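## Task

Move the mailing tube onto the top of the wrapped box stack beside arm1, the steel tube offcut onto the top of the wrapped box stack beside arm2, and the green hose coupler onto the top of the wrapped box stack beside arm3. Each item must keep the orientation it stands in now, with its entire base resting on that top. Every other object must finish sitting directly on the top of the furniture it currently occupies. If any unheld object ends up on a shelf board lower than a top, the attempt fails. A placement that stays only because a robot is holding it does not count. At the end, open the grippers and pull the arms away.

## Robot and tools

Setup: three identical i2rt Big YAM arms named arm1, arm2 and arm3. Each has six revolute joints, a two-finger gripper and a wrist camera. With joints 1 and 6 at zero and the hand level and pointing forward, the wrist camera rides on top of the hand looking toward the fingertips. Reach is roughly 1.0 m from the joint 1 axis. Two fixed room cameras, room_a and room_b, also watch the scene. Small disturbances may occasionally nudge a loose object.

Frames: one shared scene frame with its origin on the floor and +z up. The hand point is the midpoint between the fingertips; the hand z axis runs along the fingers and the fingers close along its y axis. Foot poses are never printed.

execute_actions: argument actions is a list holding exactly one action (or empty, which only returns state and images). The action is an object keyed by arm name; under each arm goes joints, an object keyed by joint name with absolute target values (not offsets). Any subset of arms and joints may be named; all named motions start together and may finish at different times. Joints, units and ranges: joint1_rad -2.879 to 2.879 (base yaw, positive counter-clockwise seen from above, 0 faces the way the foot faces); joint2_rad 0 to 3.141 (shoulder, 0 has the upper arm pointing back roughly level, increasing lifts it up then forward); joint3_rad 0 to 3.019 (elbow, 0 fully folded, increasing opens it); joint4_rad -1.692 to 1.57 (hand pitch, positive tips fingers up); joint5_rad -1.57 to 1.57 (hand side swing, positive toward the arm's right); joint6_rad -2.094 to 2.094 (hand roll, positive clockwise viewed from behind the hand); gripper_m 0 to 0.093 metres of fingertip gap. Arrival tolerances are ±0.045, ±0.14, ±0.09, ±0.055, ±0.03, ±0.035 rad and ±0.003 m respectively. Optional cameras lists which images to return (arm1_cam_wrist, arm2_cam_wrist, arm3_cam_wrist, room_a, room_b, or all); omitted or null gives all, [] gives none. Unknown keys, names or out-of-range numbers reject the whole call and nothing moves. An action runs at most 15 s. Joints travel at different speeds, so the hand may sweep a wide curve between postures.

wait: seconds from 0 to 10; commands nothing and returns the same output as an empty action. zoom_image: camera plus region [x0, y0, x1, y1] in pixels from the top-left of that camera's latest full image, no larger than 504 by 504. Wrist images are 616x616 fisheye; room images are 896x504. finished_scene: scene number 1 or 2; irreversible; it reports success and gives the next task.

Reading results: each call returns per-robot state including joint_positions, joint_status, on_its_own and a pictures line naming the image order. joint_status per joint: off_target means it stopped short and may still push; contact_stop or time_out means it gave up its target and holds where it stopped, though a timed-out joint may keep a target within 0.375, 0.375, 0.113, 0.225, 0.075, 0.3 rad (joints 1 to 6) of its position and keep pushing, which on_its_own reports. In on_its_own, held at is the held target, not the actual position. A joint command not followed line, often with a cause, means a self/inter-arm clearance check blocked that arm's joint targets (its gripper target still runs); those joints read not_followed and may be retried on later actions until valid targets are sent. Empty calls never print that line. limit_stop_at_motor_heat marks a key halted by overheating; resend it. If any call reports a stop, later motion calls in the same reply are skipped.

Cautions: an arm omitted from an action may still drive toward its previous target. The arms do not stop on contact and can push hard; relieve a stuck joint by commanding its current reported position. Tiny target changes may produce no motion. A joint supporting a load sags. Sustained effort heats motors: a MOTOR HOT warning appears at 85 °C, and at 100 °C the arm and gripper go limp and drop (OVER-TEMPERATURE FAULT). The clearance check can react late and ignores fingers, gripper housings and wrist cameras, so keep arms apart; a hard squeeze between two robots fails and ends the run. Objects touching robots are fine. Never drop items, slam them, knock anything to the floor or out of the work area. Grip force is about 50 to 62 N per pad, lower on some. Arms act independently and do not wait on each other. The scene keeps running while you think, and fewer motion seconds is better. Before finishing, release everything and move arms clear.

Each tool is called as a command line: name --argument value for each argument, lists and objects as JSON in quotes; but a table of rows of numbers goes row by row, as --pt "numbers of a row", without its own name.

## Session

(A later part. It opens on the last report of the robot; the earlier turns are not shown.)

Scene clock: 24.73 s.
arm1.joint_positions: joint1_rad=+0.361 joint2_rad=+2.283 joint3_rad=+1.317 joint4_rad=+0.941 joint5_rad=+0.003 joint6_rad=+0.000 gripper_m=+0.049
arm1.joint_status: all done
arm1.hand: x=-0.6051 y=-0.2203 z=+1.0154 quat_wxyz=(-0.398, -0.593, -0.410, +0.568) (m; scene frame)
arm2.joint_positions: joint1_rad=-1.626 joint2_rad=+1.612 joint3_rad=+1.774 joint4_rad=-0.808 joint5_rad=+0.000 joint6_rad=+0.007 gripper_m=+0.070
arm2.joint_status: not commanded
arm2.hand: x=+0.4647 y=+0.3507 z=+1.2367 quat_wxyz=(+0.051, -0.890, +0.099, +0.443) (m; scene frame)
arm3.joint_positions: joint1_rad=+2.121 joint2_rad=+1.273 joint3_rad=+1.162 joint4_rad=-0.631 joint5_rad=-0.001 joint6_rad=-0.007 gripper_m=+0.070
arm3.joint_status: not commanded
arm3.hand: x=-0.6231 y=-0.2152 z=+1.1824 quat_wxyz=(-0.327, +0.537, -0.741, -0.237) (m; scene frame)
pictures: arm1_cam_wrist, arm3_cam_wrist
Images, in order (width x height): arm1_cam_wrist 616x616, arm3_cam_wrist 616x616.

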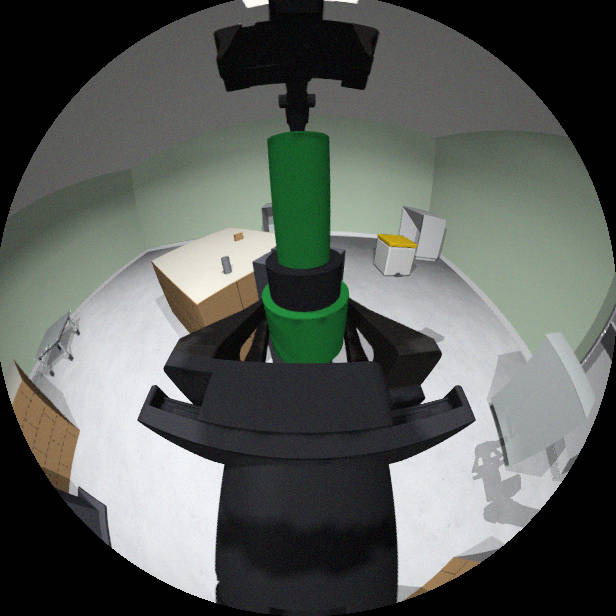

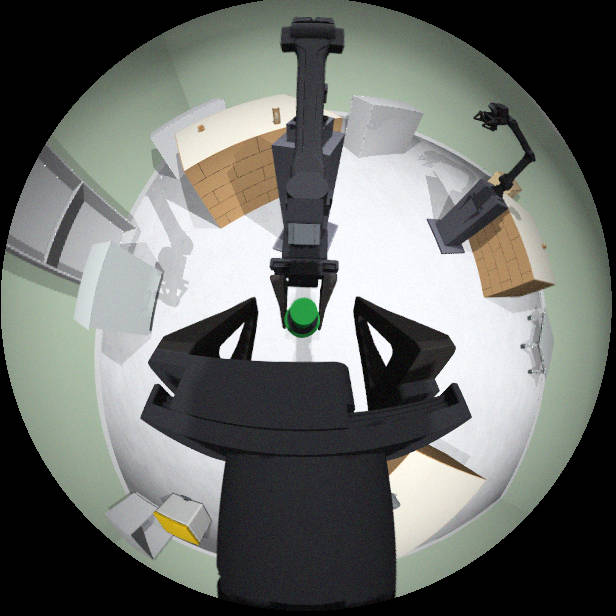

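execute_actions --actions '[{"arm3":{"joints":{"joint2_rad":1.357,"joint3_rad":1.06,"joint4_rad":-0.48,"gripper_m":0.055}}}]' --cameras '["arm1_cam_wrist","arm3_cam_wrist"]'

Scene clock: 26.43 s.
arm1.joint_positions: joint1_rad=+0.361 joint2_rad=+2.283 joint3_rad=+1.317 joint4_rad=+0.941 joint5_rad=+0.003 joint6_rad=+0.000 gripper_m=+0.049
arm1.joint_status: not commanded
arm1.hand: x=-0.6051 y=-0.2203 z=+1.0154 quat_wxyz=(-0.398, -0.593, -0.410, +0.568) (m; scene frame)
arm2.joint_positions: joint1_rad=-1.626 joint2_rad=+1.612 joint3_rad=+1.774 joint4_rad=-0.808 joint5_rad=+0.000 joint6_rad=+0.007 gripper_m=+0.070
arm2.joint_status: not commanded
arm2.hand: x=+0.4647 y=+0.3507 z=+1.2367 quat_wxyz=(+0.051, -0.890, +0.099, +0.443) (m; scene frame)
arm3.joint_positions: joint1_rad=+2.121 joint2_rad=+1.372 joint3_rad=+1.049 joint4_rad=-0.500 joint5_rad=-0.001 joint6_rad=-0.007 gripper_m=+0.055
arm3.joint_status: all done
arm3.hand: x=-0.6212 y=-0.2086 z=+1.0923 quat_wxyz=(-0.297, +0.546, -0.753, -0.215) (m; scene frame)
pictures: arm1_cam_wrist, arm3_cam_wrist
Images, in order (width x height): arm1_cam_wrist 616x616, arm3_cam_wrist 616x616.

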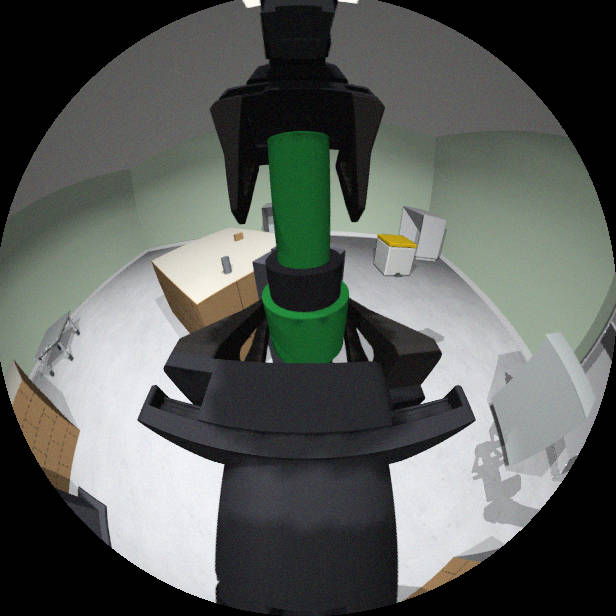

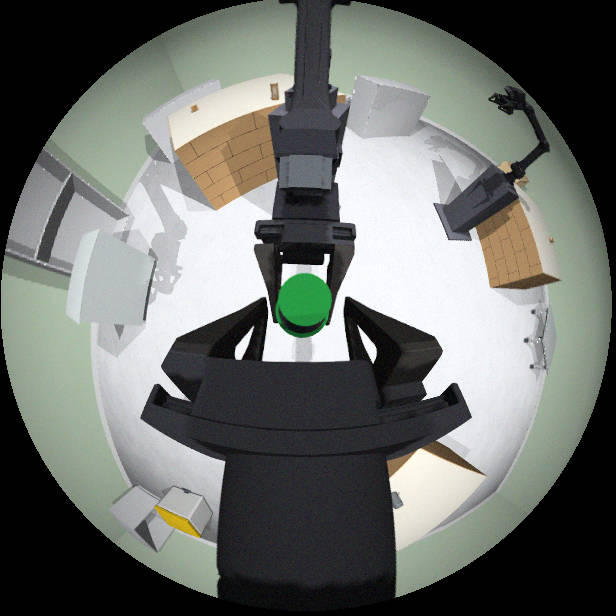

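execute_actions --actions '[{"arm3":{"joints":{"joint4_rad":-0.445,"gripper_m":0.01}}}]' --cameras '["arm1_cam_wrist","arm3_cam_wrist"]'

Scene clock: 27.27 s.
arm1.joint_positions: joint1_rad=+0.362 joint2_rad=+2.283 joint3_rad=+1.316 joint4_rad=+0.944 joint5_rad=+0.000 joint6_rad=+0.005 gripper_m=+0.049
arm1.joint_status: not commanded
arm1.hand: x=-0.6040 y=-0.2203 z=+1.0156 quat_wxyz=(-0.401, -0.592, -0.409, +0.567) (m; scene frame)
arm2.joint_positions: joint1_rad=-1.626 joint2_rad=+1.612 joint3_rad=+1.774 joint4_rad=-0.808 joint5_rad=+0.000 joint6_rad=+0.007 gripper_m=+0.070
arm2.joint_status: not commanded
arm2.hand: x=+0.4647 y=+0.3507 z=+1.2367 quat_wxyz=(+0.051, -0.890, +0.099, +0.443) (m; scene frame)
arm3.joint_positions: joint1_rad=+2.121 joint2_rad=+1.372 joint3_rad=+1.049 joint4_rad=-0.477 joint5_rad=-0.004 joint6_rad=-0.005 gripper_m=+0.027
arm3.joint_status: gripper_m off_target (ended at +0.027, target +0.010); the others done
arm3.hand: x=-0.6204 y=-0.2046 z=+1.0961 quat_wxyz=(-0.305, +0.543, -0.750, -0.223) (m; scene frame)
pictures: arm1_cam_wrist, arm3_cam_wrist
Images, in order (width x height): arm1_cam_wrist 616x616, arm3_cam_wrist 616x616.

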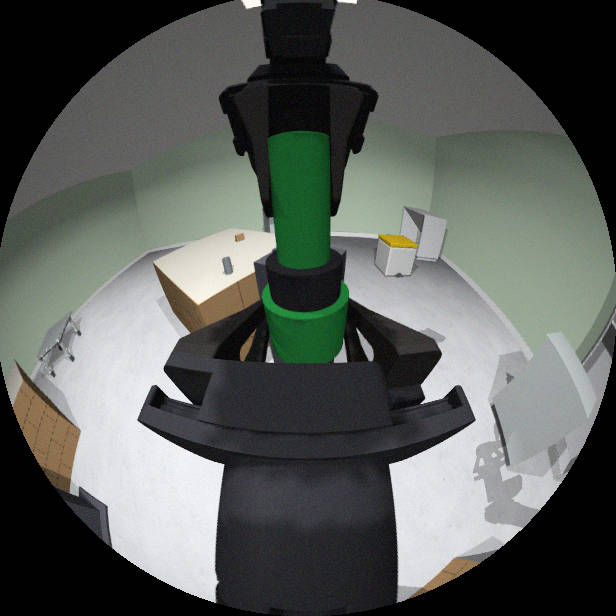

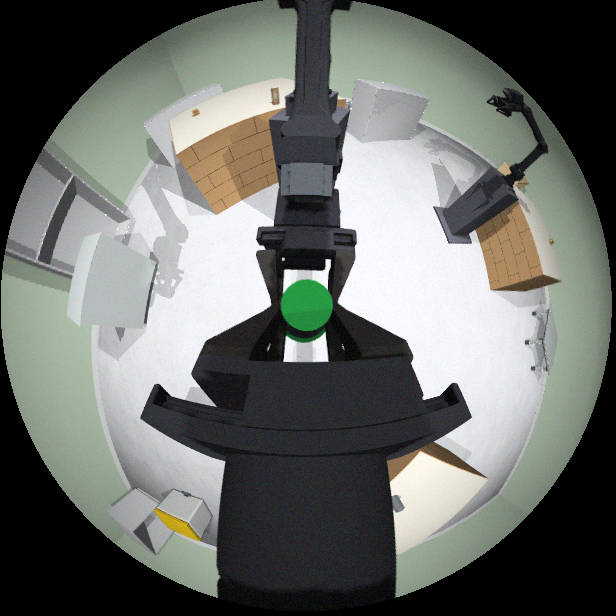

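execute_actions --actions '[{"arm1":{"joints":{"gripper_m":0.06}}}]' --cameras '[]'

execute_actions --actions '[{"arm1":{"joints":{"joint3_rad":1.0,"gripper_m":0.093}}}]' --cameras '["arm1_cam_wrist","arm3_cam_wrist"]'

Scene clock: 28.30 s.
arm1.joint_positions: joint1_rad=+0.362 joint2_rad=+2.283 joint3_rad=+1.316 joint4_rad=+0.949 joint5_rad=+0.000 joint6_rad=+0.006 gripper_m=+0.060
arm1.joint_status: all done
arm1.hand: x=-0.6040 y=-0.2203 z=+1.0170 quat_wxyz=(-0.402, -0.591, -0.408, +0.568) (m; scene frame)
arm2.joint_positions: joint1_rad=-1.626 joint2_rad=+1.612 joint3_rad=+1.774 joint4_rad=-0.808 joint5_rad=+0.000 joint6_rad=+0.007 gripper_m=+0.070
arm2.joint_status: not commanded
arm2.hand: x=+0.4647 y=+0.3507 z=+1.2367 quat_wxyz=(+0.051, -0.890, +0.099, +0.443) (m; scene frame)
arm3.joint_positions: joint1_rad=+2.121 joint2_rad=+1.372 joint3_rad=+1.049 joint4_rad=-0.472 joint5_rad=-0.002 joint6_rad=-0.004 gripper_m=+0.027
arm3.joint_status: not commanded
arm3.hand: x=-0.6197 y=-0.2038 z=+1.0971 quat_wxyz=(-0.307, +0.542, -0.750, -0.224) (m; scene frame)
pictures: none
No camera images: the call's "cameras" was empty. Leave "cameras" out to get every camera's image.

Scene clock: 29.33 s.
arm1.joint_positions: joint1_rad=+0.362 joint2_rad=+2.281 joint3_rad=+0.995 joint4_rad=+0.954 joint5_rad=+0.000 joint6_rad=+0.006 gripper_m=+0.093
arm1.joint_status: all done
arm1.hand: x=-0.5602 y=-0.1030 z=+0.8914 quat_wxyz=(-0.333, -0.673, -0.465, +0.469) (m; scene frame)
arm2.joint_positions: joint1_rad=-1.626 joint2_rad=+1.612 joint3_rad=+1.774 joint4_rad=-0.808 joint5_rad=+0.000 joint6_rad=+0.007 gripper_m=+0.070
arm2.joint_status: not commanded
arm2.hand: x=+0.4647 y=+0.3507 z=+1.2367 quat_wxyz=(+0.051, -0.890, +0.099, +0.443) (m; scene frame)
arm3.joint_positions: joint1_rad=+2.121 joint2_rad=+1.372 joint3_rad=+1.049 joint4_rad=-0.472 joint5_rad=-0.002 joint6_rad=-0.004 gripper_m=+0.027
arm3.joint_status: not commanded
arm3.hand: x=-0.6197 y=-0.2038 z=+1.0971 quat_wxyz=(-0.307, +0.542, -0.750, -0.224) (m; scene frame)
pictures: arm1_cam_wrist, arm3_cam_wrist
Images, in order (width x height): arm1_cam_wrist 616x616, arm3_cam_wrist 616x616.

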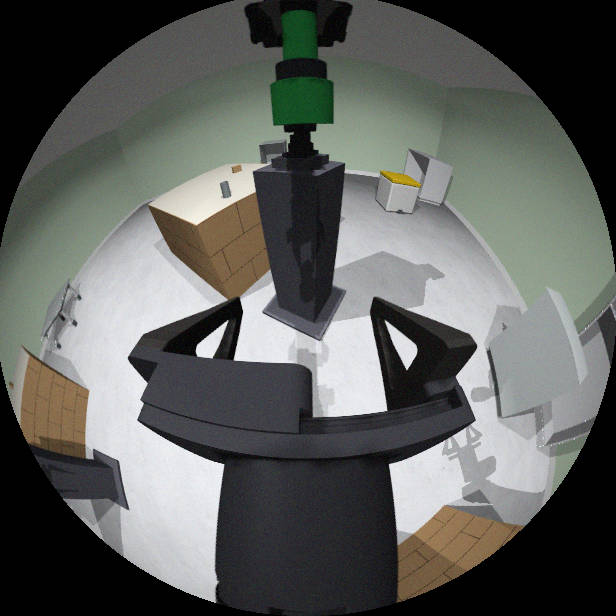

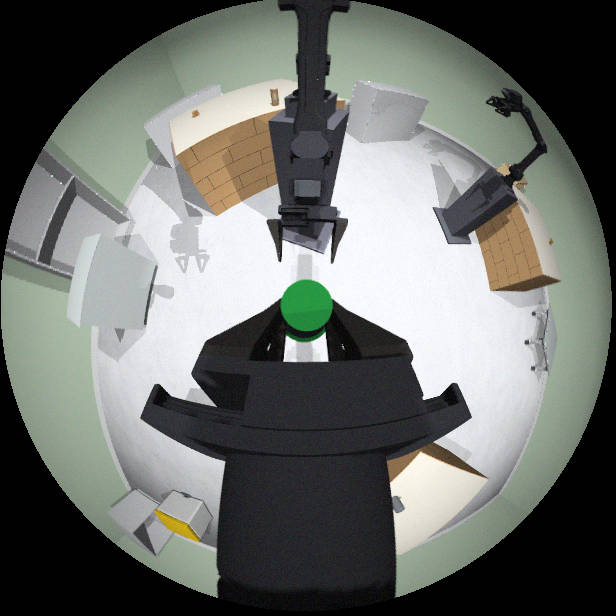

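execute_actions --actions '[{"arm3":{"joints":{"joint1_rad":-0.082,"joint2_rad":2.215,"joint3_rad":1.385,"joint4_rad":0.07}},"arm1":{"joints":{"joint1_rad":0.0,"joint3_rad":0.9}}}]' --cameras '["arm3_cam_wrist","room_b"]'

Scene clock: 32.73 s.
arm1.joint_positions: joint1_rad=-0.003 joint2_rad=+2.281 joint3_rad=+0.897 joint4_rad=+0.954 joint5_rad=+0.002 joint6_rad=+0.006 gripper_m=+0.093
arm1.joint_status: all done
arm1.hand: x=-0.7369 y=+0.0535 z=+0.8601 quat_wxyz=(-0.223, -0.771, -0.348, +0.485) (m; scene frame)
arm2.joint_positions: joint1_rad=-1.626 joint2_rad=+1.612 joint3_rad=+1.774 joint4_rad=-0.808 joint5_rad=+0.000 joint6_rad=+0.007 gripper_m=+0.070
arm2.joint_status: not commanded
arm2.hand: x=+0.4647 y=+0.3507 z=+1.2367 quat_wxyz=(+0.051, -0.890, +0.099, +0.443) (m; scene frame)
arm3.joint_positions: joint1_rad=-0.081 joint2_rad=+2.236 joint3_rad=+1.380 joint4_rad=+0.053 joint5_rad=+0.002 joint6_rad=-0.004 gripper_m=+0.027
arm3.joint_status: all done
arm3.hand: x=-0.3722 y=-1.3186 z=+0.7951 quat_wxyz=(-0.330, -0.425, -0.825, +0.172) (m; scene frame)
pictures: arm3_cam_wrist, room_b
Images, in order (width x height): arm3_cam_wrist 616x616, room_b 896x504.

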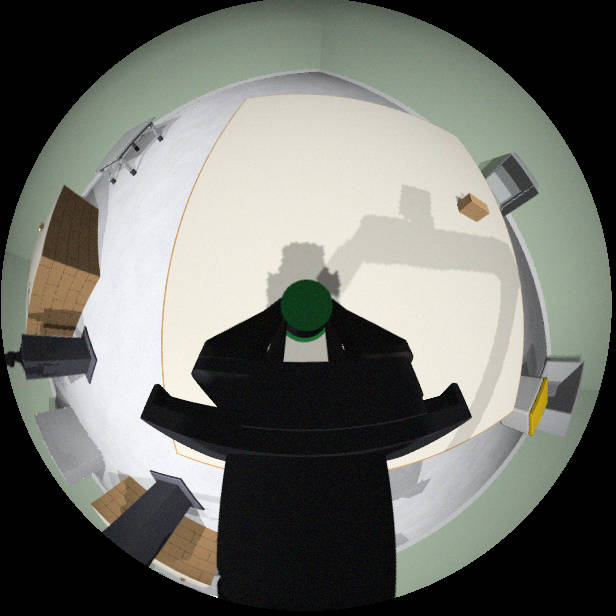

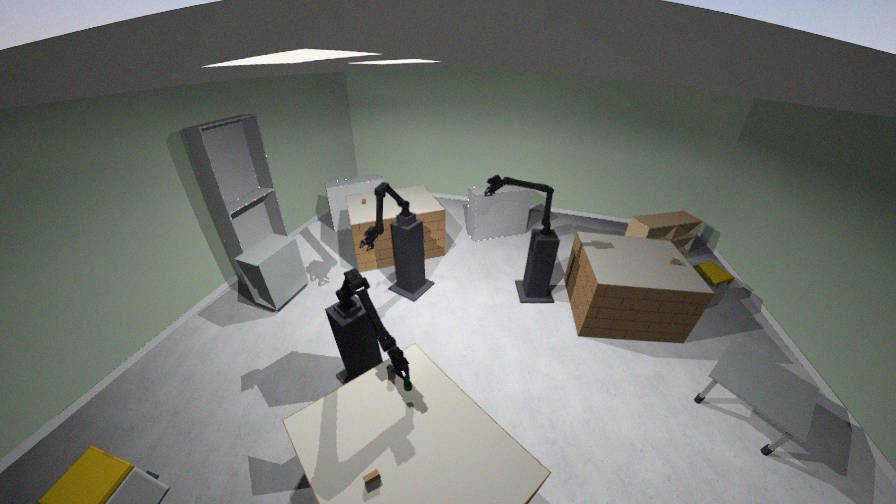

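execute_actions --actions '[{"arm3":{"joints":{"joint2_rad":2.32,"joint4_rad":0.157}},"arm1":{"joints":{"joint1_rad":0.2}}}]' --cameras '["arm3_cam_wrist","room_b"]'

zoom_image --camera "room_b" --region '[370, 350, 450, 420]'

Scene clock: 34.17 s.
arm1.joint_positions: joint1_rad=+0.206 joint2_rad=+2.281 joint3_rad=+0.897 joint4_rad=+0.954 joint5_rad=-0.001 joint6_rad=+0.006 gripper_m=+0.093
arm1.joint_status: all done
arm1.hand: x=-0.6314 y=-0.0206 z=+0.8605 quat_wxyz=(-0.275, -0.730, -0.426, +0.459) (m; scene frame)
arm2.joint_positions: joint1_rad=-1.626 joint2_rad=+1.612 joint3_rad=+1.774 joint4_rad=-0.808 joint5_rad=+0.000 joint6_rad=+0.007 gripper_m=+0.070
arm2.joint_status: not commanded
arm2.hand: x=+0.4647 y=+0.3507 z=+1.2367 quat_wxyz=(+0.051, -0.890, +0.099, +0.443) (m; scene frame)
arm3.joint_positions: joint1_rad=-0.081 joint2_rad=+2.347 joint3_rad=+1.374 joint4_rad=+0.133 joint5_rad=+0.002 joint6_rad=-0.004 gripper_m=+0.027
arm3.joint_status: all done
arm3.hand: x=-0.3812 y=-1.3060 z=+0.7283 quat_wxyz=(-0.315, -0.428, -0.831, +0.165) (m; scene frame)
pictures: arm3_cam_wrist, room_b
Images, in order (width x height): arm3_cam_wrist 616x616, room_b 896x504.

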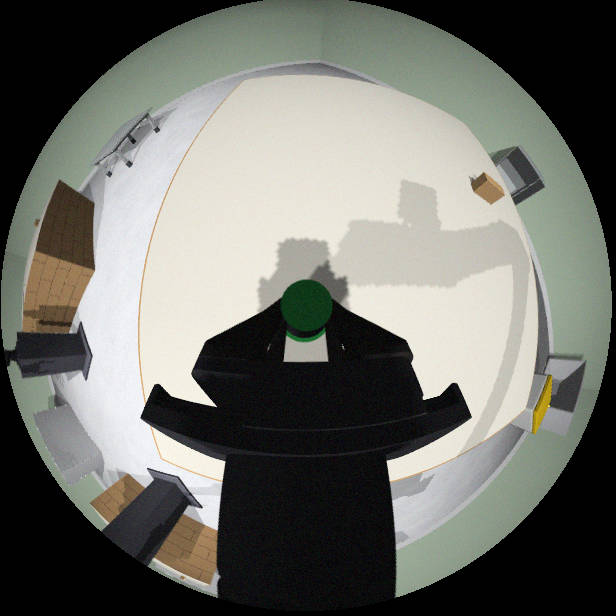

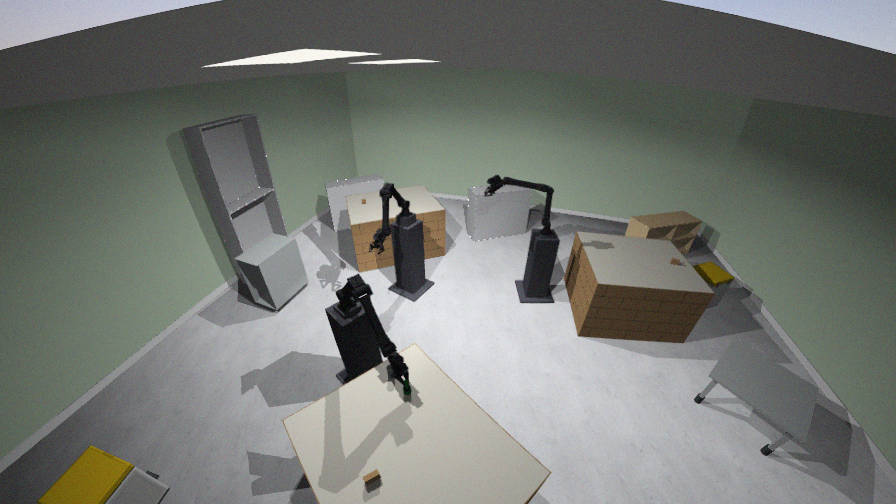

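Region (370, 350, 450, 420) of room_b's 896x504 image, scaled by 6.300, with more detail than that image has; it fills the top 441 rows of this view, and the rest is white.

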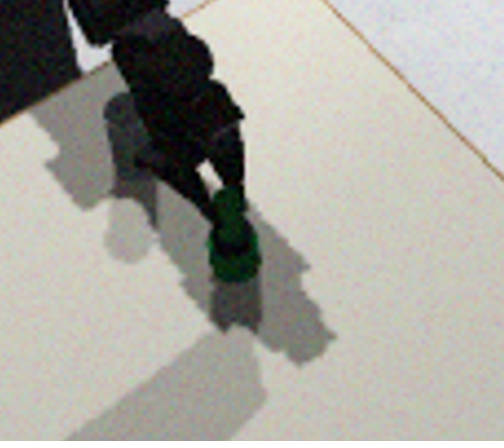

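execute_actions --actions '[{"arm3":{"joints":{"joint2_rad":2.372,"joint4_rad":0.18}}}]' --cameras '["room_b"]'

zoom_image --camera "room_b" --region '[370, 350, 450, 420]'

Scene clock: 35.43 s.
arm1.joint_positions: joint1_rad=+0.206 joint2_rad=+2.281 joint3_rad=+0.897 joint4_rad=+0.954 joint5_rad=-0.001 joint6_rad=+0.006 gripper_m=+0.093
arm1.joint_status: not commanded
arm1.hand: x=-0.6314 y=-0.0206 z=+0.8605 quat_wxyz=(-0.275, -0.730, -0.426, +0.459) (m; scene frame)
arm2.joint_positions: joint1_rad=-1.626 joint2_rad=+1.612 joint3_rad=+1.774 joint4_rad=-0.808 joint5_rad=+0.000 joint6_rad=+0.007 gripper_m=+0.070
arm2.joint_status: not commanded
arm2.hand: x=+0.4647 y=+0.3507 z=+1.2367 quat_wxyz=(+0.051, -0.890, +0.099, +0.443) (m; scene frame)
arm3.joint_positions: joint1_rad=-0.081 joint2_rad=+2.369 joint3_rad=+1.374 joint4_rad=+0.164 joint5_rad=+0.002 joint6_rad=-0.004 gripper_m=+0.027
arm3.joint_status: all done
arm3.hand: x=-0.3816 y=-1.3054 z=+0.7180 quat_wxyz=(-0.319, -0.427, -0.830, +0.167) (m; scene frame)
pictures: room_b
Images, in order (width x height): room_b 896x504.

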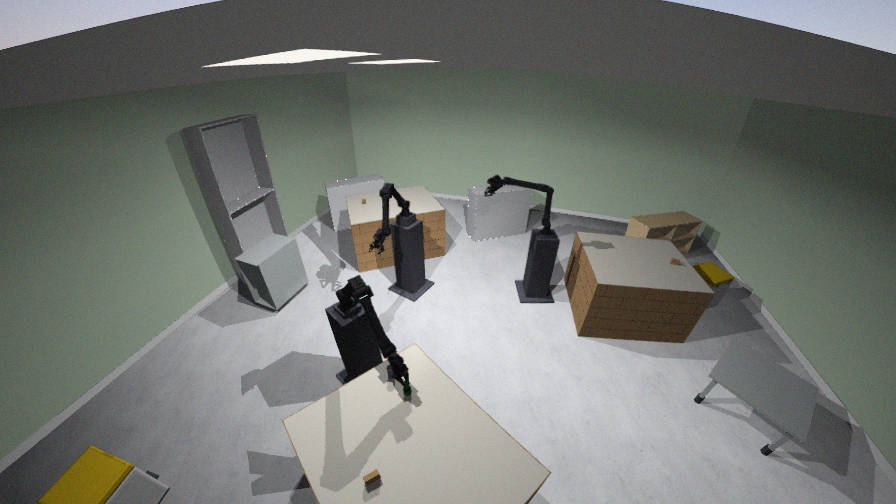

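Region (370, 350, 450, 420) of room_b's 896x504 image, scaled by 6.300, with more detail than that image has; it fills the top 441 rows of this view, and the rest is white.

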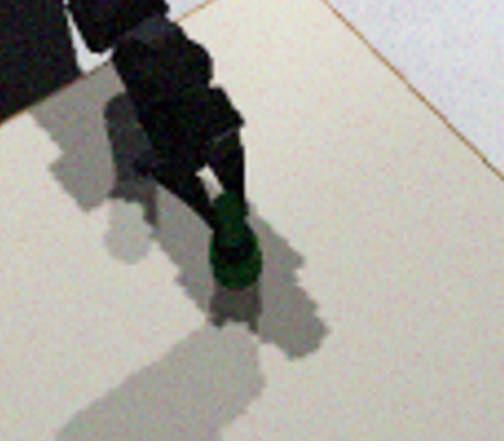

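execute_actions --actions '[{"arm3":{"joints":{"joint2_rad":2.385,"gripper_m":0.06}}}]' --cameras '["arm3_cam_wrist"]'

Scene clock: 36.33 s.
arm1.joint_positions: joint1_rad=+0.206 joint2_rad=+2.281 joint3_rad=+0.897 joint4_rad=+0.954 joint5_rad=-0.001 joint6_rad=+0.006 gripper_m=+0.093
arm1.joint_status: not commanded
arm1.hand: x=-0.6314 y=-0.0206 z=+0.8605 quat_wxyz=(-0.275, -0.730, -0.426, +0.459) (m; scene frame)
arm2.joint_positions: joint1_rad=-1.626 joint2_rad=+1.612 joint3_rad=+1.774 joint4_rad=-0.808 joint5_rad=+0.000 joint6_rad=+0.007 gripper_m=+0.070
arm2.joint_status: not commanded
arm2.hand: x=+0.4647 y=+0.3507 z=+1.2367 quat_wxyz=(+0.051, -0.890, +0.099, +0.443) (m; scene frame)
arm3.joint_positions: joint1_rad=-0.081 joint2_rad=+2.377 joint3_rad=+1.374 joint4_rad=+0.164 joint5_rad=+0.002 joint6_rad=-0.004 gripper_m=+0.060
arm3.joint_status: all done
arm3.hand: x=-0.3829 y=-1.3035 z=+0.7125 quat_wxyz=(-0.316, -0.428, -0.831, +0.165) (m; scene frame)
pictures: arm3_cam_wrist
Images, in order (width x height): arm3_cam_wrist 616x616.

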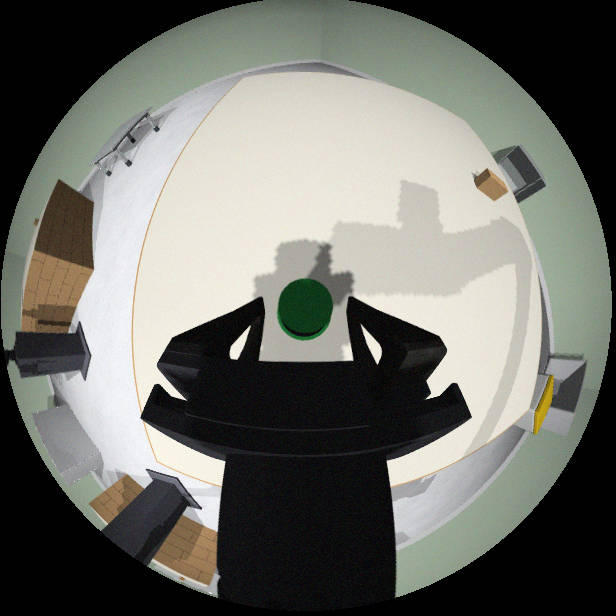

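execute_actions --actions '[{"arm3":{"joints":{"joint1_rad":-0.098,"joint2_rad":2.06,"joint3_rad":0.85,"joint4_rad":0.5,"gripper_m":0.09}},"arm1":{"joints":{"joint1_rad":0.36}}}]' --cameras '["arm3_cam_wrist"]'

Scene clock: 37.90 s.
arm1.joint_positions: joint1_rad=+0.368 joint2_rad=+2.281 joint3_rad=+0.897 joint4_rad=+0.954 joint5_rad=+0.000 joint6_rad=+0.006 gripper_m=+0.093
arm1.joint_status: all done
arm1.hand: x=-0.5410 y=-0.0616 z=+0.8611 quat_wxyz=(-0.311, -0.693, -0.483, +0.435) (m; scene frame)
arm2.joint_positions: joint1_rad=-1.626 joint2_rad=+1.612 joint3_rad=+1.774 joint4_rad=-0.808 joint5_rad=+0.000 joint6_rad=+0.007 gripper_m=+0.070
arm2.joint_status: not commanded
arm2.hand: x=+0.4647 y=+0.3507 z=+1.2367 quat_wxyz=(+0.051, -0.890, +0.099, +0.443) (m; scene frame)
arm3.joint_positions: joint1_rad=-0.093 joint2_rad=+2.068 joint3_rad=+0.844 joint4_rad=+0.487 joint5_rad=+0.002 joint6_rad=-0.004 gripper_m=+0.090
arm3.joint_status: all done
arm3.hand: x=-0.4685 y=-1.1955 z=+0.7811 quat_wxyz=(-0.356, -0.424, -0.811, +0.189) (m; scene frame)
pictures: arm3_cam_wrist
Images, in order (width x height): arm3_cam_wrist 616x616.

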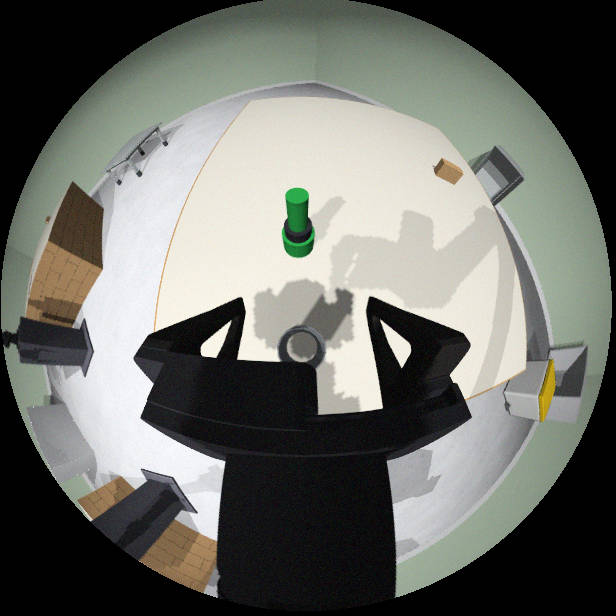

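execute_actions --actions '[{"arm3":{"joints":{"joint1_rad":-0.082,"joint2_rad":2.232,"joint4_rad":0.617,"gripper_m":0.068}}}]' --cameras '["arm3_cam_wrist"]'

Scene clock: 41.97 s.
arm1.joint_positions: joint1_rad=+0.368 joint2_rad=+2.281 joint3_rad=+0.897 joint4_rad=+0.954 joint5_rad=+0.000 joint6_rad=+0.006 gripper_m=+0.093
arm1.joint_status: not commanded
arm1.hand: x=-0.5410 y=-0.0616 z=+0.8611 quat_wxyz=(-0.311, -0.693, -0.483, +0.435) (m; scene frame)
arm2.joint_positions: joint1_rad=-1.626 joint2_rad=+1.612 joint3_rad=+1.774 joint4_rad=-0.808 joint5_rad=+0.000 joint6_rad=+0.007 gripper_m=+0.070
arm2.joint_status: not commanded
arm2.hand: x=+0.4647 y=+0.3507 z=+1.2367 quat_wxyz=(+0.051, -0.890, +0.099, +0.443) (m; scene frame)
arm3.joint_positions: joint1_rad=-0.089 joint2_rad=+2.251 joint3_rad=+0.844 joint4_rad=+0.598 joint5_rad=+0.002 joint6_rad=-0.004 gripper_m=+0.068
arm3.joint_status: all done
arm3.hand: x=-0.4834 y=-1.1699 z=+0.7021 quat_wxyz=(-0.327, -0.429, -0.824, +0.173) (m; scene frame)
pictures: arm3_cam_wrist
Images, in order (width x height): arm3_cam_wrist 616x616.

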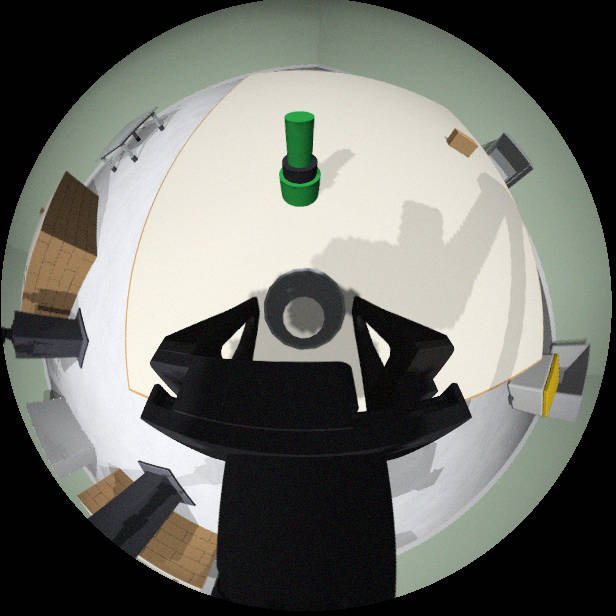

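execute_actions --actions '[{"arm3":{"joints":{"gripper_m":0.028}}}]' --cameras '["arm3_cam_wrist"]'

Scene clock: 42.60 s.
arm1.joint_positions: joint1_rad=+0.368 joint2_rad=+2.281 joint3_rad=+0.897 joint4_rad=+0.954 joint5_rad=+0.000 joint6_rad=+0.006 gripper_m=+0.093
arm1.joint_status: not commanded
arm1.hand: x=-0.5410 y=-0.0616 z=+0.8611 quat_wxyz=(-0.311, -0.693, -0.483, +0.435) (m; scene frame)
arm2.joint_positions: joint1_rad=-1.626 joint2_rad=+1.612 joint3_rad=+1.774 joint4_rad=-0.808 joint5_rad=+0.000 joint6_rad=+0.007 gripper_m=+0.070
arm2.joint_status: not commanded
arm2.hand: x=+0.4647 y=+0.3507 z=+1.2367 quat_wxyz=(+0.051, -0.890, +0.099, +0.443) (m; scene frame)
arm3.joint_positions: joint1_rad=-0.089 joint2_rad=+2.251 joint3_rad=+0.844 joint4_rad=+0.598 joint5_rad=+0.001 joint6_rad=-0.004 gripper_m=+0.048
arm3.joint_status: gripper_m off_target (ended at +0.048, target +0.028)
arm3.hand: x=-0.4832 y=-1.1698 z=+0.7021 quat_wxyz=(-0.327, -0.428, -0.824, +0.172) (m; scene frame)
pictures: arm3_cam_wrist
Images, in order (width x height): arm3_cam_wrist 616x616.

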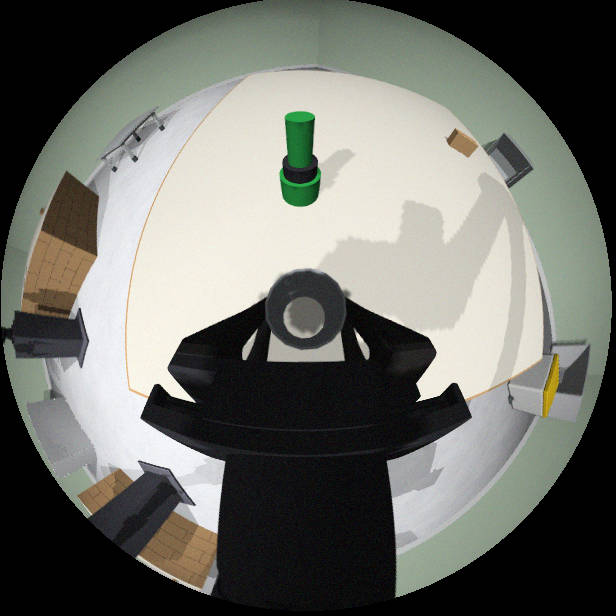

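execute_actions --actions '[]'

Scene clock: 43.27 s.
arm1.joint_positions: joint1_rad=+0.368 joint2_rad=+2.281 joint3_rad=+0.897 joint4_rad=+0.954 joint5_rad=+0.000 joint6_rad=+0.006 gripper_m=+0.093
arm1.joint_status: not commanded
arm1.hand: x=-0.5410 y=-0.0616 z=+0.8611 quat_wxyz=(-0.311, -0.693, -0.483, +0.435) (m; scene frame)
arm2.joint_positions: joint1_rad=-1.626 joint2_rad=+1.612 joint3_rad=+1.774 joint4_rad=-0.808 joint5_rad=+0.000 joint6_rad=+0.007 gripper_m=+0.070
arm2.joint_status: not commanded
arm2.hand: x=+0.4647 y=+0.3507 z=+1.2367 quat_wxyz=(+0.051, -0.890, +0.099, +0.443) (m; scene frame)
arm3.joint_positions: joint1_rad=-0.089 joint2_rad=+2.251 joint3_rad=+0.844 joint4_rad=+0.598 joint5_rad=+0.001 joint6_rad=-0.004 gripper_m=+0.048
arm3.joint_status: gripper_m off_target (ended at +0.048, target +0.028)
arm3.hand: x=-0.4832 y=-1.1698 z=+0.7021 quat_wxyz=(-0.327, -0.428, -0.824, +0.172) (m; scene frame)
pictures: arm1_cam_wrist, arm2_cam_wrist, arm3_cam_wrist, room_a, room_b
Images, in order (width x height): arm1_cam_wrist 616x616, arm2_cam_wrist 616x616, arm3_cam_wrist 616x616, room_a 896x504, room_b 896x504.

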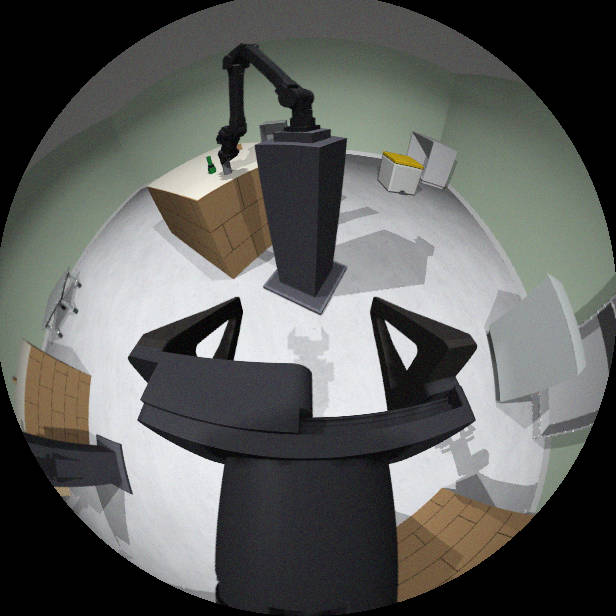

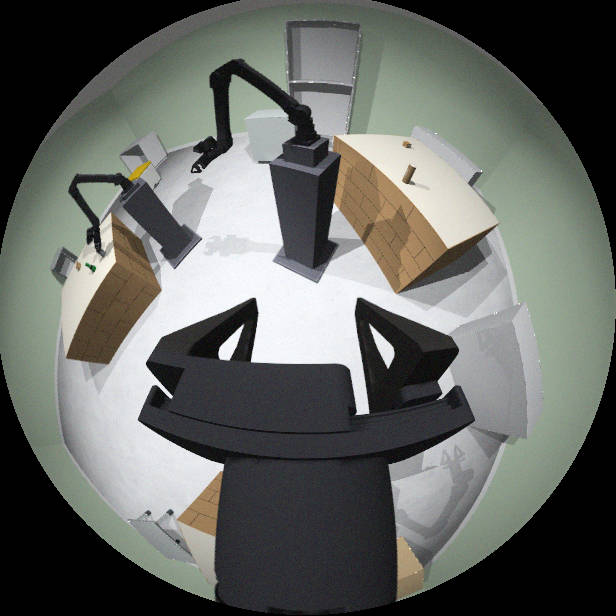

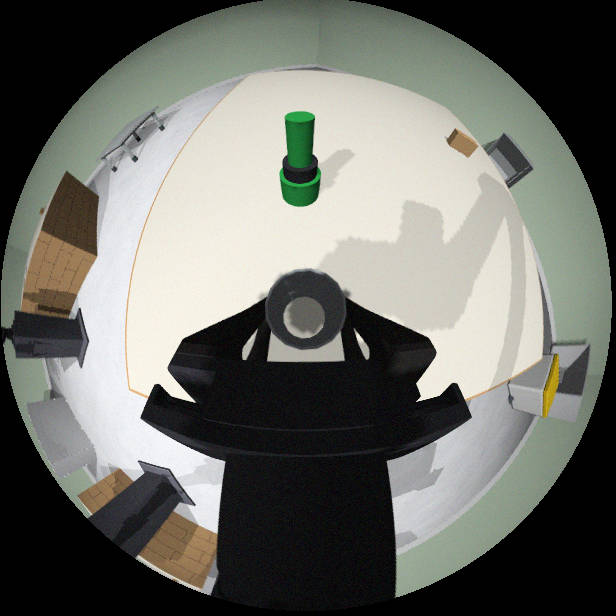

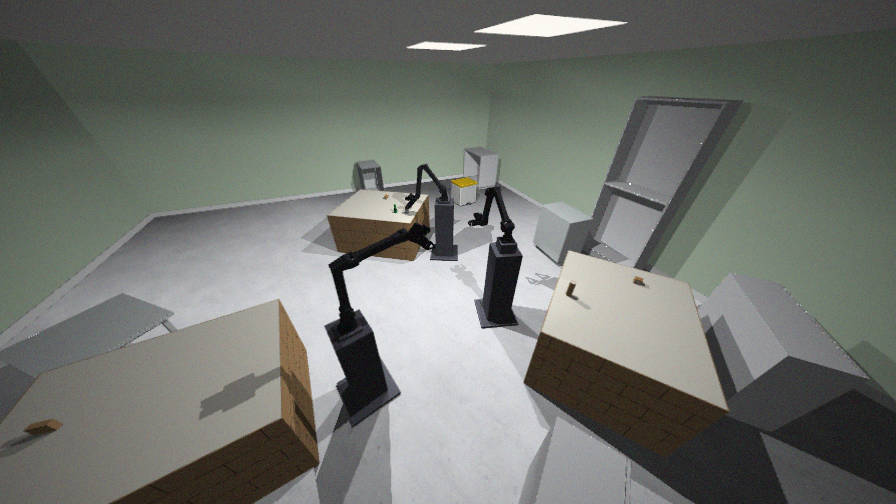

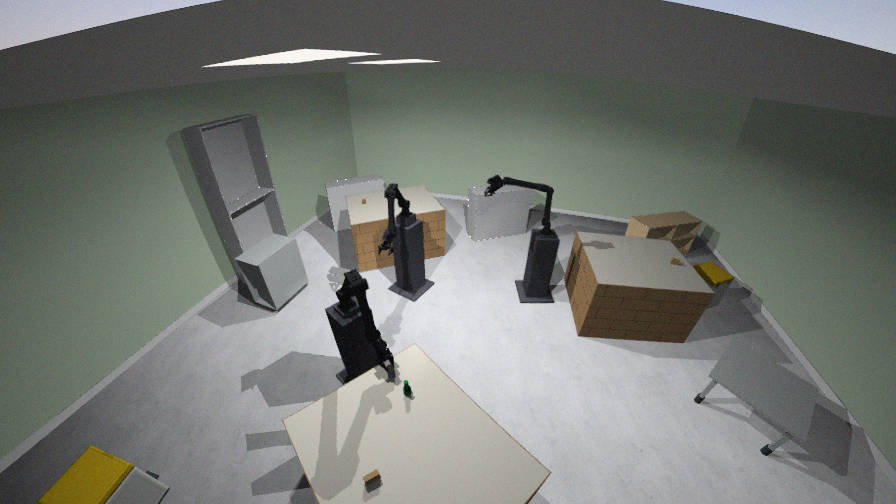

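execute_actions --actions '[{"arm3":{"joints":{"joint1_rad":2.125,"joint2_rad":1.378,"joint3_rad":1.055,"joint4_rad":-0.465}},"arm1":{"joints":{"joint3_rad":1.0}}}]' --cameras '["arm1_cam_wrist","arm3_cam_wrist"]'

Scene clock: 45.93 s.
arm1.joint_positions: joint1_rad=+0.368 joint2_rad=+2.281 joint3_rad=+0.992 joint4_rad=+0.954 joint5_rad=+0.000 joint6_rad=+0.006 gripper_m=+0.093
arm1.joint_status: all done
arm1.hand: x=-0.5562 y=-0.1031 z=+0.8905 quat_wxyz=(-0.334, -0.672, -0.468, +0.467) (m; scene frame)
arm2.joint_positions: joint1_rad=-1.626 joint2_rad=+1.612 joint3_rad=+1.774 joint4_rad=-0.808 joint5_rad=+0.000 joint6_rad=+0.007 gripper_m=+0.070
arm2.joint_status: not commanded
arm2.hand: x=+0.4647 y=+0.3507 z=+1.2367 quat_wxyz=(+0.051, -0.890, +0.099, +0.443) (m; scene frame)
arm3.joint_positions: joint1_rad=+2.132 joint2_rad=+1.398 joint3_rad=+1.049 joint4_rad=-0.463 joint5_rad=-0.002 joint6_rad=-0.004 gripper_m=+0.048
arm3.joint_status: all done
arm3.hand: x=-0.6242 y=-0.1985 z=+1.0843 quat_wxyz=(-0.299, +0.548, -0.749, -0.220) (m; scene frame)
pictures: arm1_cam_wrist, arm3_cam_wrist
Images, in order (width x height): arm1_cam_wrist 616x616, arm3_cam_wrist 616x616.

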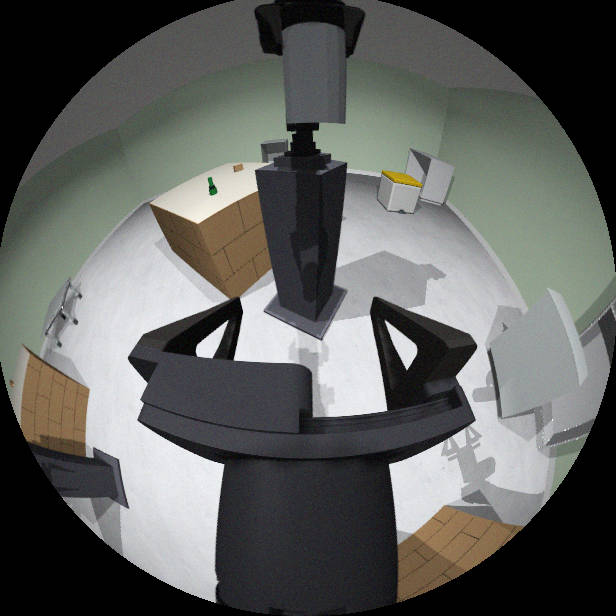

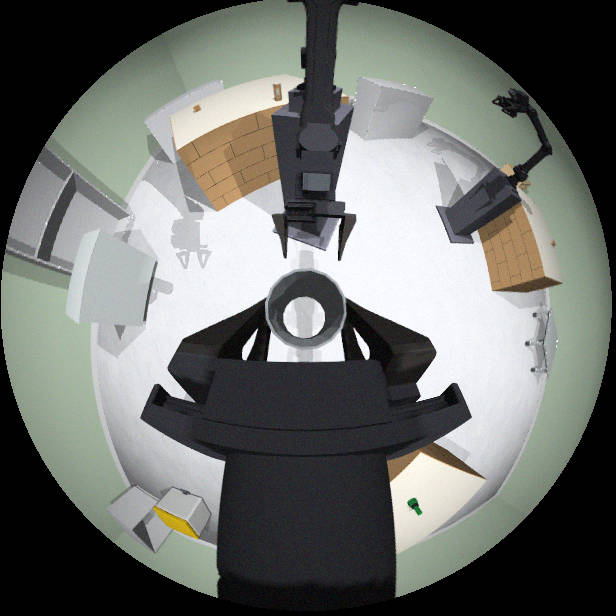

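execute_actions --actions '[{"arm1":{"joints":{"joint1_rad":0.35,"joint3_rad":1.335}}}]' --cameras '["arm1_cam_wrist","arm3_cam_wrist"]'

Scene clock: 47.40 s.
arm1.joint_positions: joint1_rad=+0.361 joint2_rad=+2.278 joint3_rad=+1.318 joint4_rad=+0.954 joint5_rad=+0.000 joint6_rad=+0.006 gripper_m=+0.093
arm1.joint_status: all done
arm1.hand: x=-0.6055 y=-0.2210 z=+1.0232 quat_wxyz=(-0.405, -0.588, -0.405, +0.572) (m; scene frame)
arm2.joint_positions: joint1_rad=-1.626 joint2_rad=+1.612 joint3_rad=+1.774 joint4_rad=-0.808 joint5_rad=+0.000 joint6_rad=+0.007 gripper_m=+0.070
arm2.joint_status: not commanded
arm2.hand: x=+0.4647 y=+0.3507 z=+1.2367 quat_wxyz=(+0.051, -0.890, +0.099, +0.443) (m; scene frame)
arm3.joint_positions: joint1_rad=+2.132 joint2_rad=+1.398 joint3_rad=+1.049 joint4_rad=-0.463 joint5_rad=-0.002 joint6_rad=-0.004 gripper_m=+0.048
arm3.joint_status: not commanded
arm3.hand: x=-0.6242 y=-0.1985 z=+1.0843 quat_wxyz=(-0.299, +0.548, -0.749, -0.220) (m; scene frame)
pictures: arm1_cam_wrist, arm3_cam_wrist
Images, in order (width x height): arm1_cam_wrist 616x616, arm3_cam_wrist 616x616.

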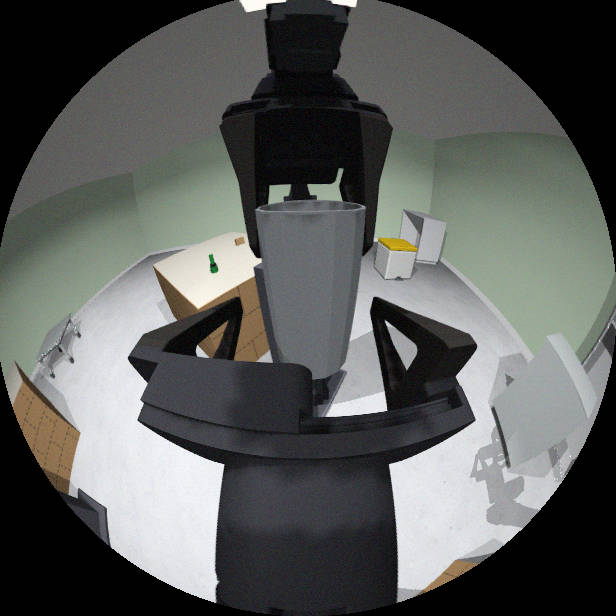

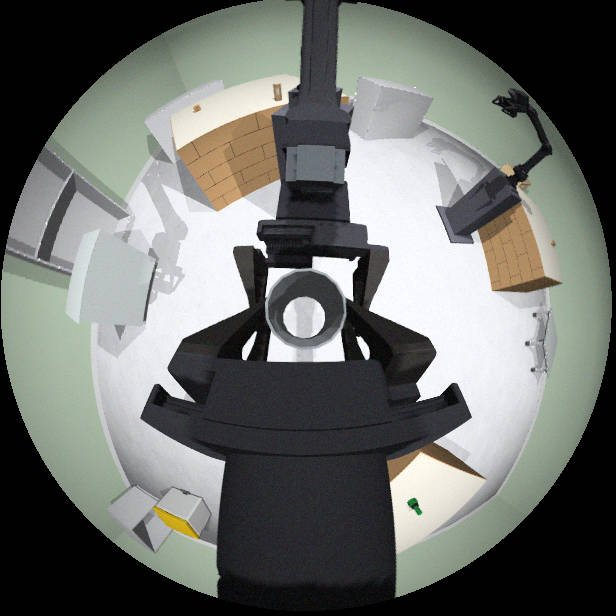

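execute_actions --actions '[{"arm1":{"joints":{"gripper_m":0.03}}}]' --cameras '["arm1_cam_wrist"]'

execute_actions --actions '[{"arm3":{"joints":{"gripper_m":0.075,"joint2_rad":1.2}}}]' --cameras '["arm1_cam_wrist"]'

Scene clock: 48.30 s.
arm1.joint_positions: joint1_rad=+0.359 joint2_rad=+2.278 joint3_rad=+1.318 joint4_rad=+0.954 joint5_rad=+0.001 joint6_rad=-0.001 gripper_m=+0.048
arm1.joint_status: gripper_m off_target (ended at +0.048, target +0.030)
arm1.hand: x=-0.6071 y=-0.2204 z=+1.0232 quat_wxyz=(-0.402, -0.587, -0.406, +0.574) (m; scene frame)
arm2.joint_positions: joint1_rad=-1.626 joint2_rad=+1.612 joint3_rad=+1.774 joint4_rad=-0.808 joint5_rad=+0.000 joint6_rad=+0.007 gripper_m=+0.070
arm2.joint_status: not commanded
arm2.hand: x=+0.4647 y=+0.3507 z=+1.2367 quat_wxyz=(+0.051, -0.890, +0.099, +0.443) (m; scene frame)
arm3.joint_positions: joint1_rad=+2.130 joint2_rad=+1.398 joint3_rad=+1.049 joint4_rad=-0.463 joint5_rad=+0.003 joint6_rad=-0.006 gripper_m=+0.048
arm3.joint_status: not commanded
arm3.hand: x=-0.6226 y=-0.1990 z=+1.0843 quat_wxyz=(-0.301, +0.547, -0.750, -0.218) (m; scene frame)
pictures: arm1_cam_wrist
Images, in order (width x height): arm1_cam_wrist 616x616.

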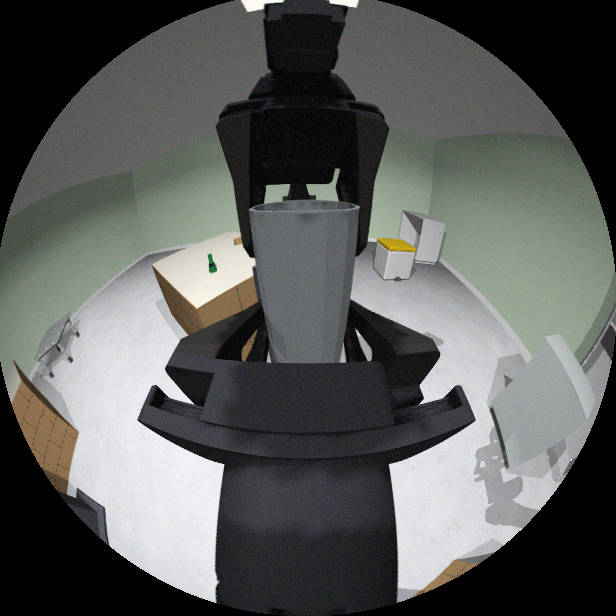

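Scene clock: 49.47 s.
arm1.joint_positions: joint1_rad=+0.359 joint2_rad=+2.278 joint3_rad=+1.318 joint4_rad=+0.954 joint5_rad=+0.001 joint6_rad=-0.001 gripper_m=+0.048
arm1.joint_status: not commanded
arm1.hand: x=-0.6071 y=-0.2204 z=+1.0229 quat_wxyz=(-0.402, -0.587, -0.406, +0.574) (m; scene frame)
arm2.joint_positions: joint1_rad=-1.626 joint2_rad=+1.612 joint3_rad=+1.774 joint4_rad=-0.808 joint5_rad=+0.000 joint6_rad=+0.007 gripper_m=+0.070
arm2.joint_status: not commanded
arm2.hand: x=+0.4647 y=+0.3507 z=+1.2367 quat_wxyz=(+0.051, -0.890, +0.099, +0.443) (m; scene frame)
arm3.joint_positions: joint1_rad=+2.130 joint2_rad=+1.199 joint3_rad=+1.049 joint4_rad=-0.463 joint5_rad=+0.002 joint6_rad=-0.006 gripper_m=+0.075
arm3.joint_status: all done
arm3.hand: x=-0.6302 y=-0.2236 z=+1.1874 quat_wxyz=(-0.374, +0.523, -0.717, -0.271) (m; scene frame)
pictures: arm1_cam_wrist
Images, in order (width x height): arm1_cam_wrist 616x616.

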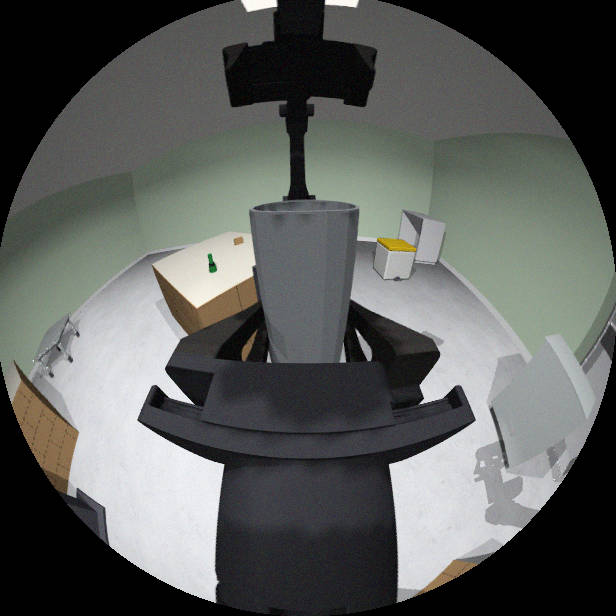

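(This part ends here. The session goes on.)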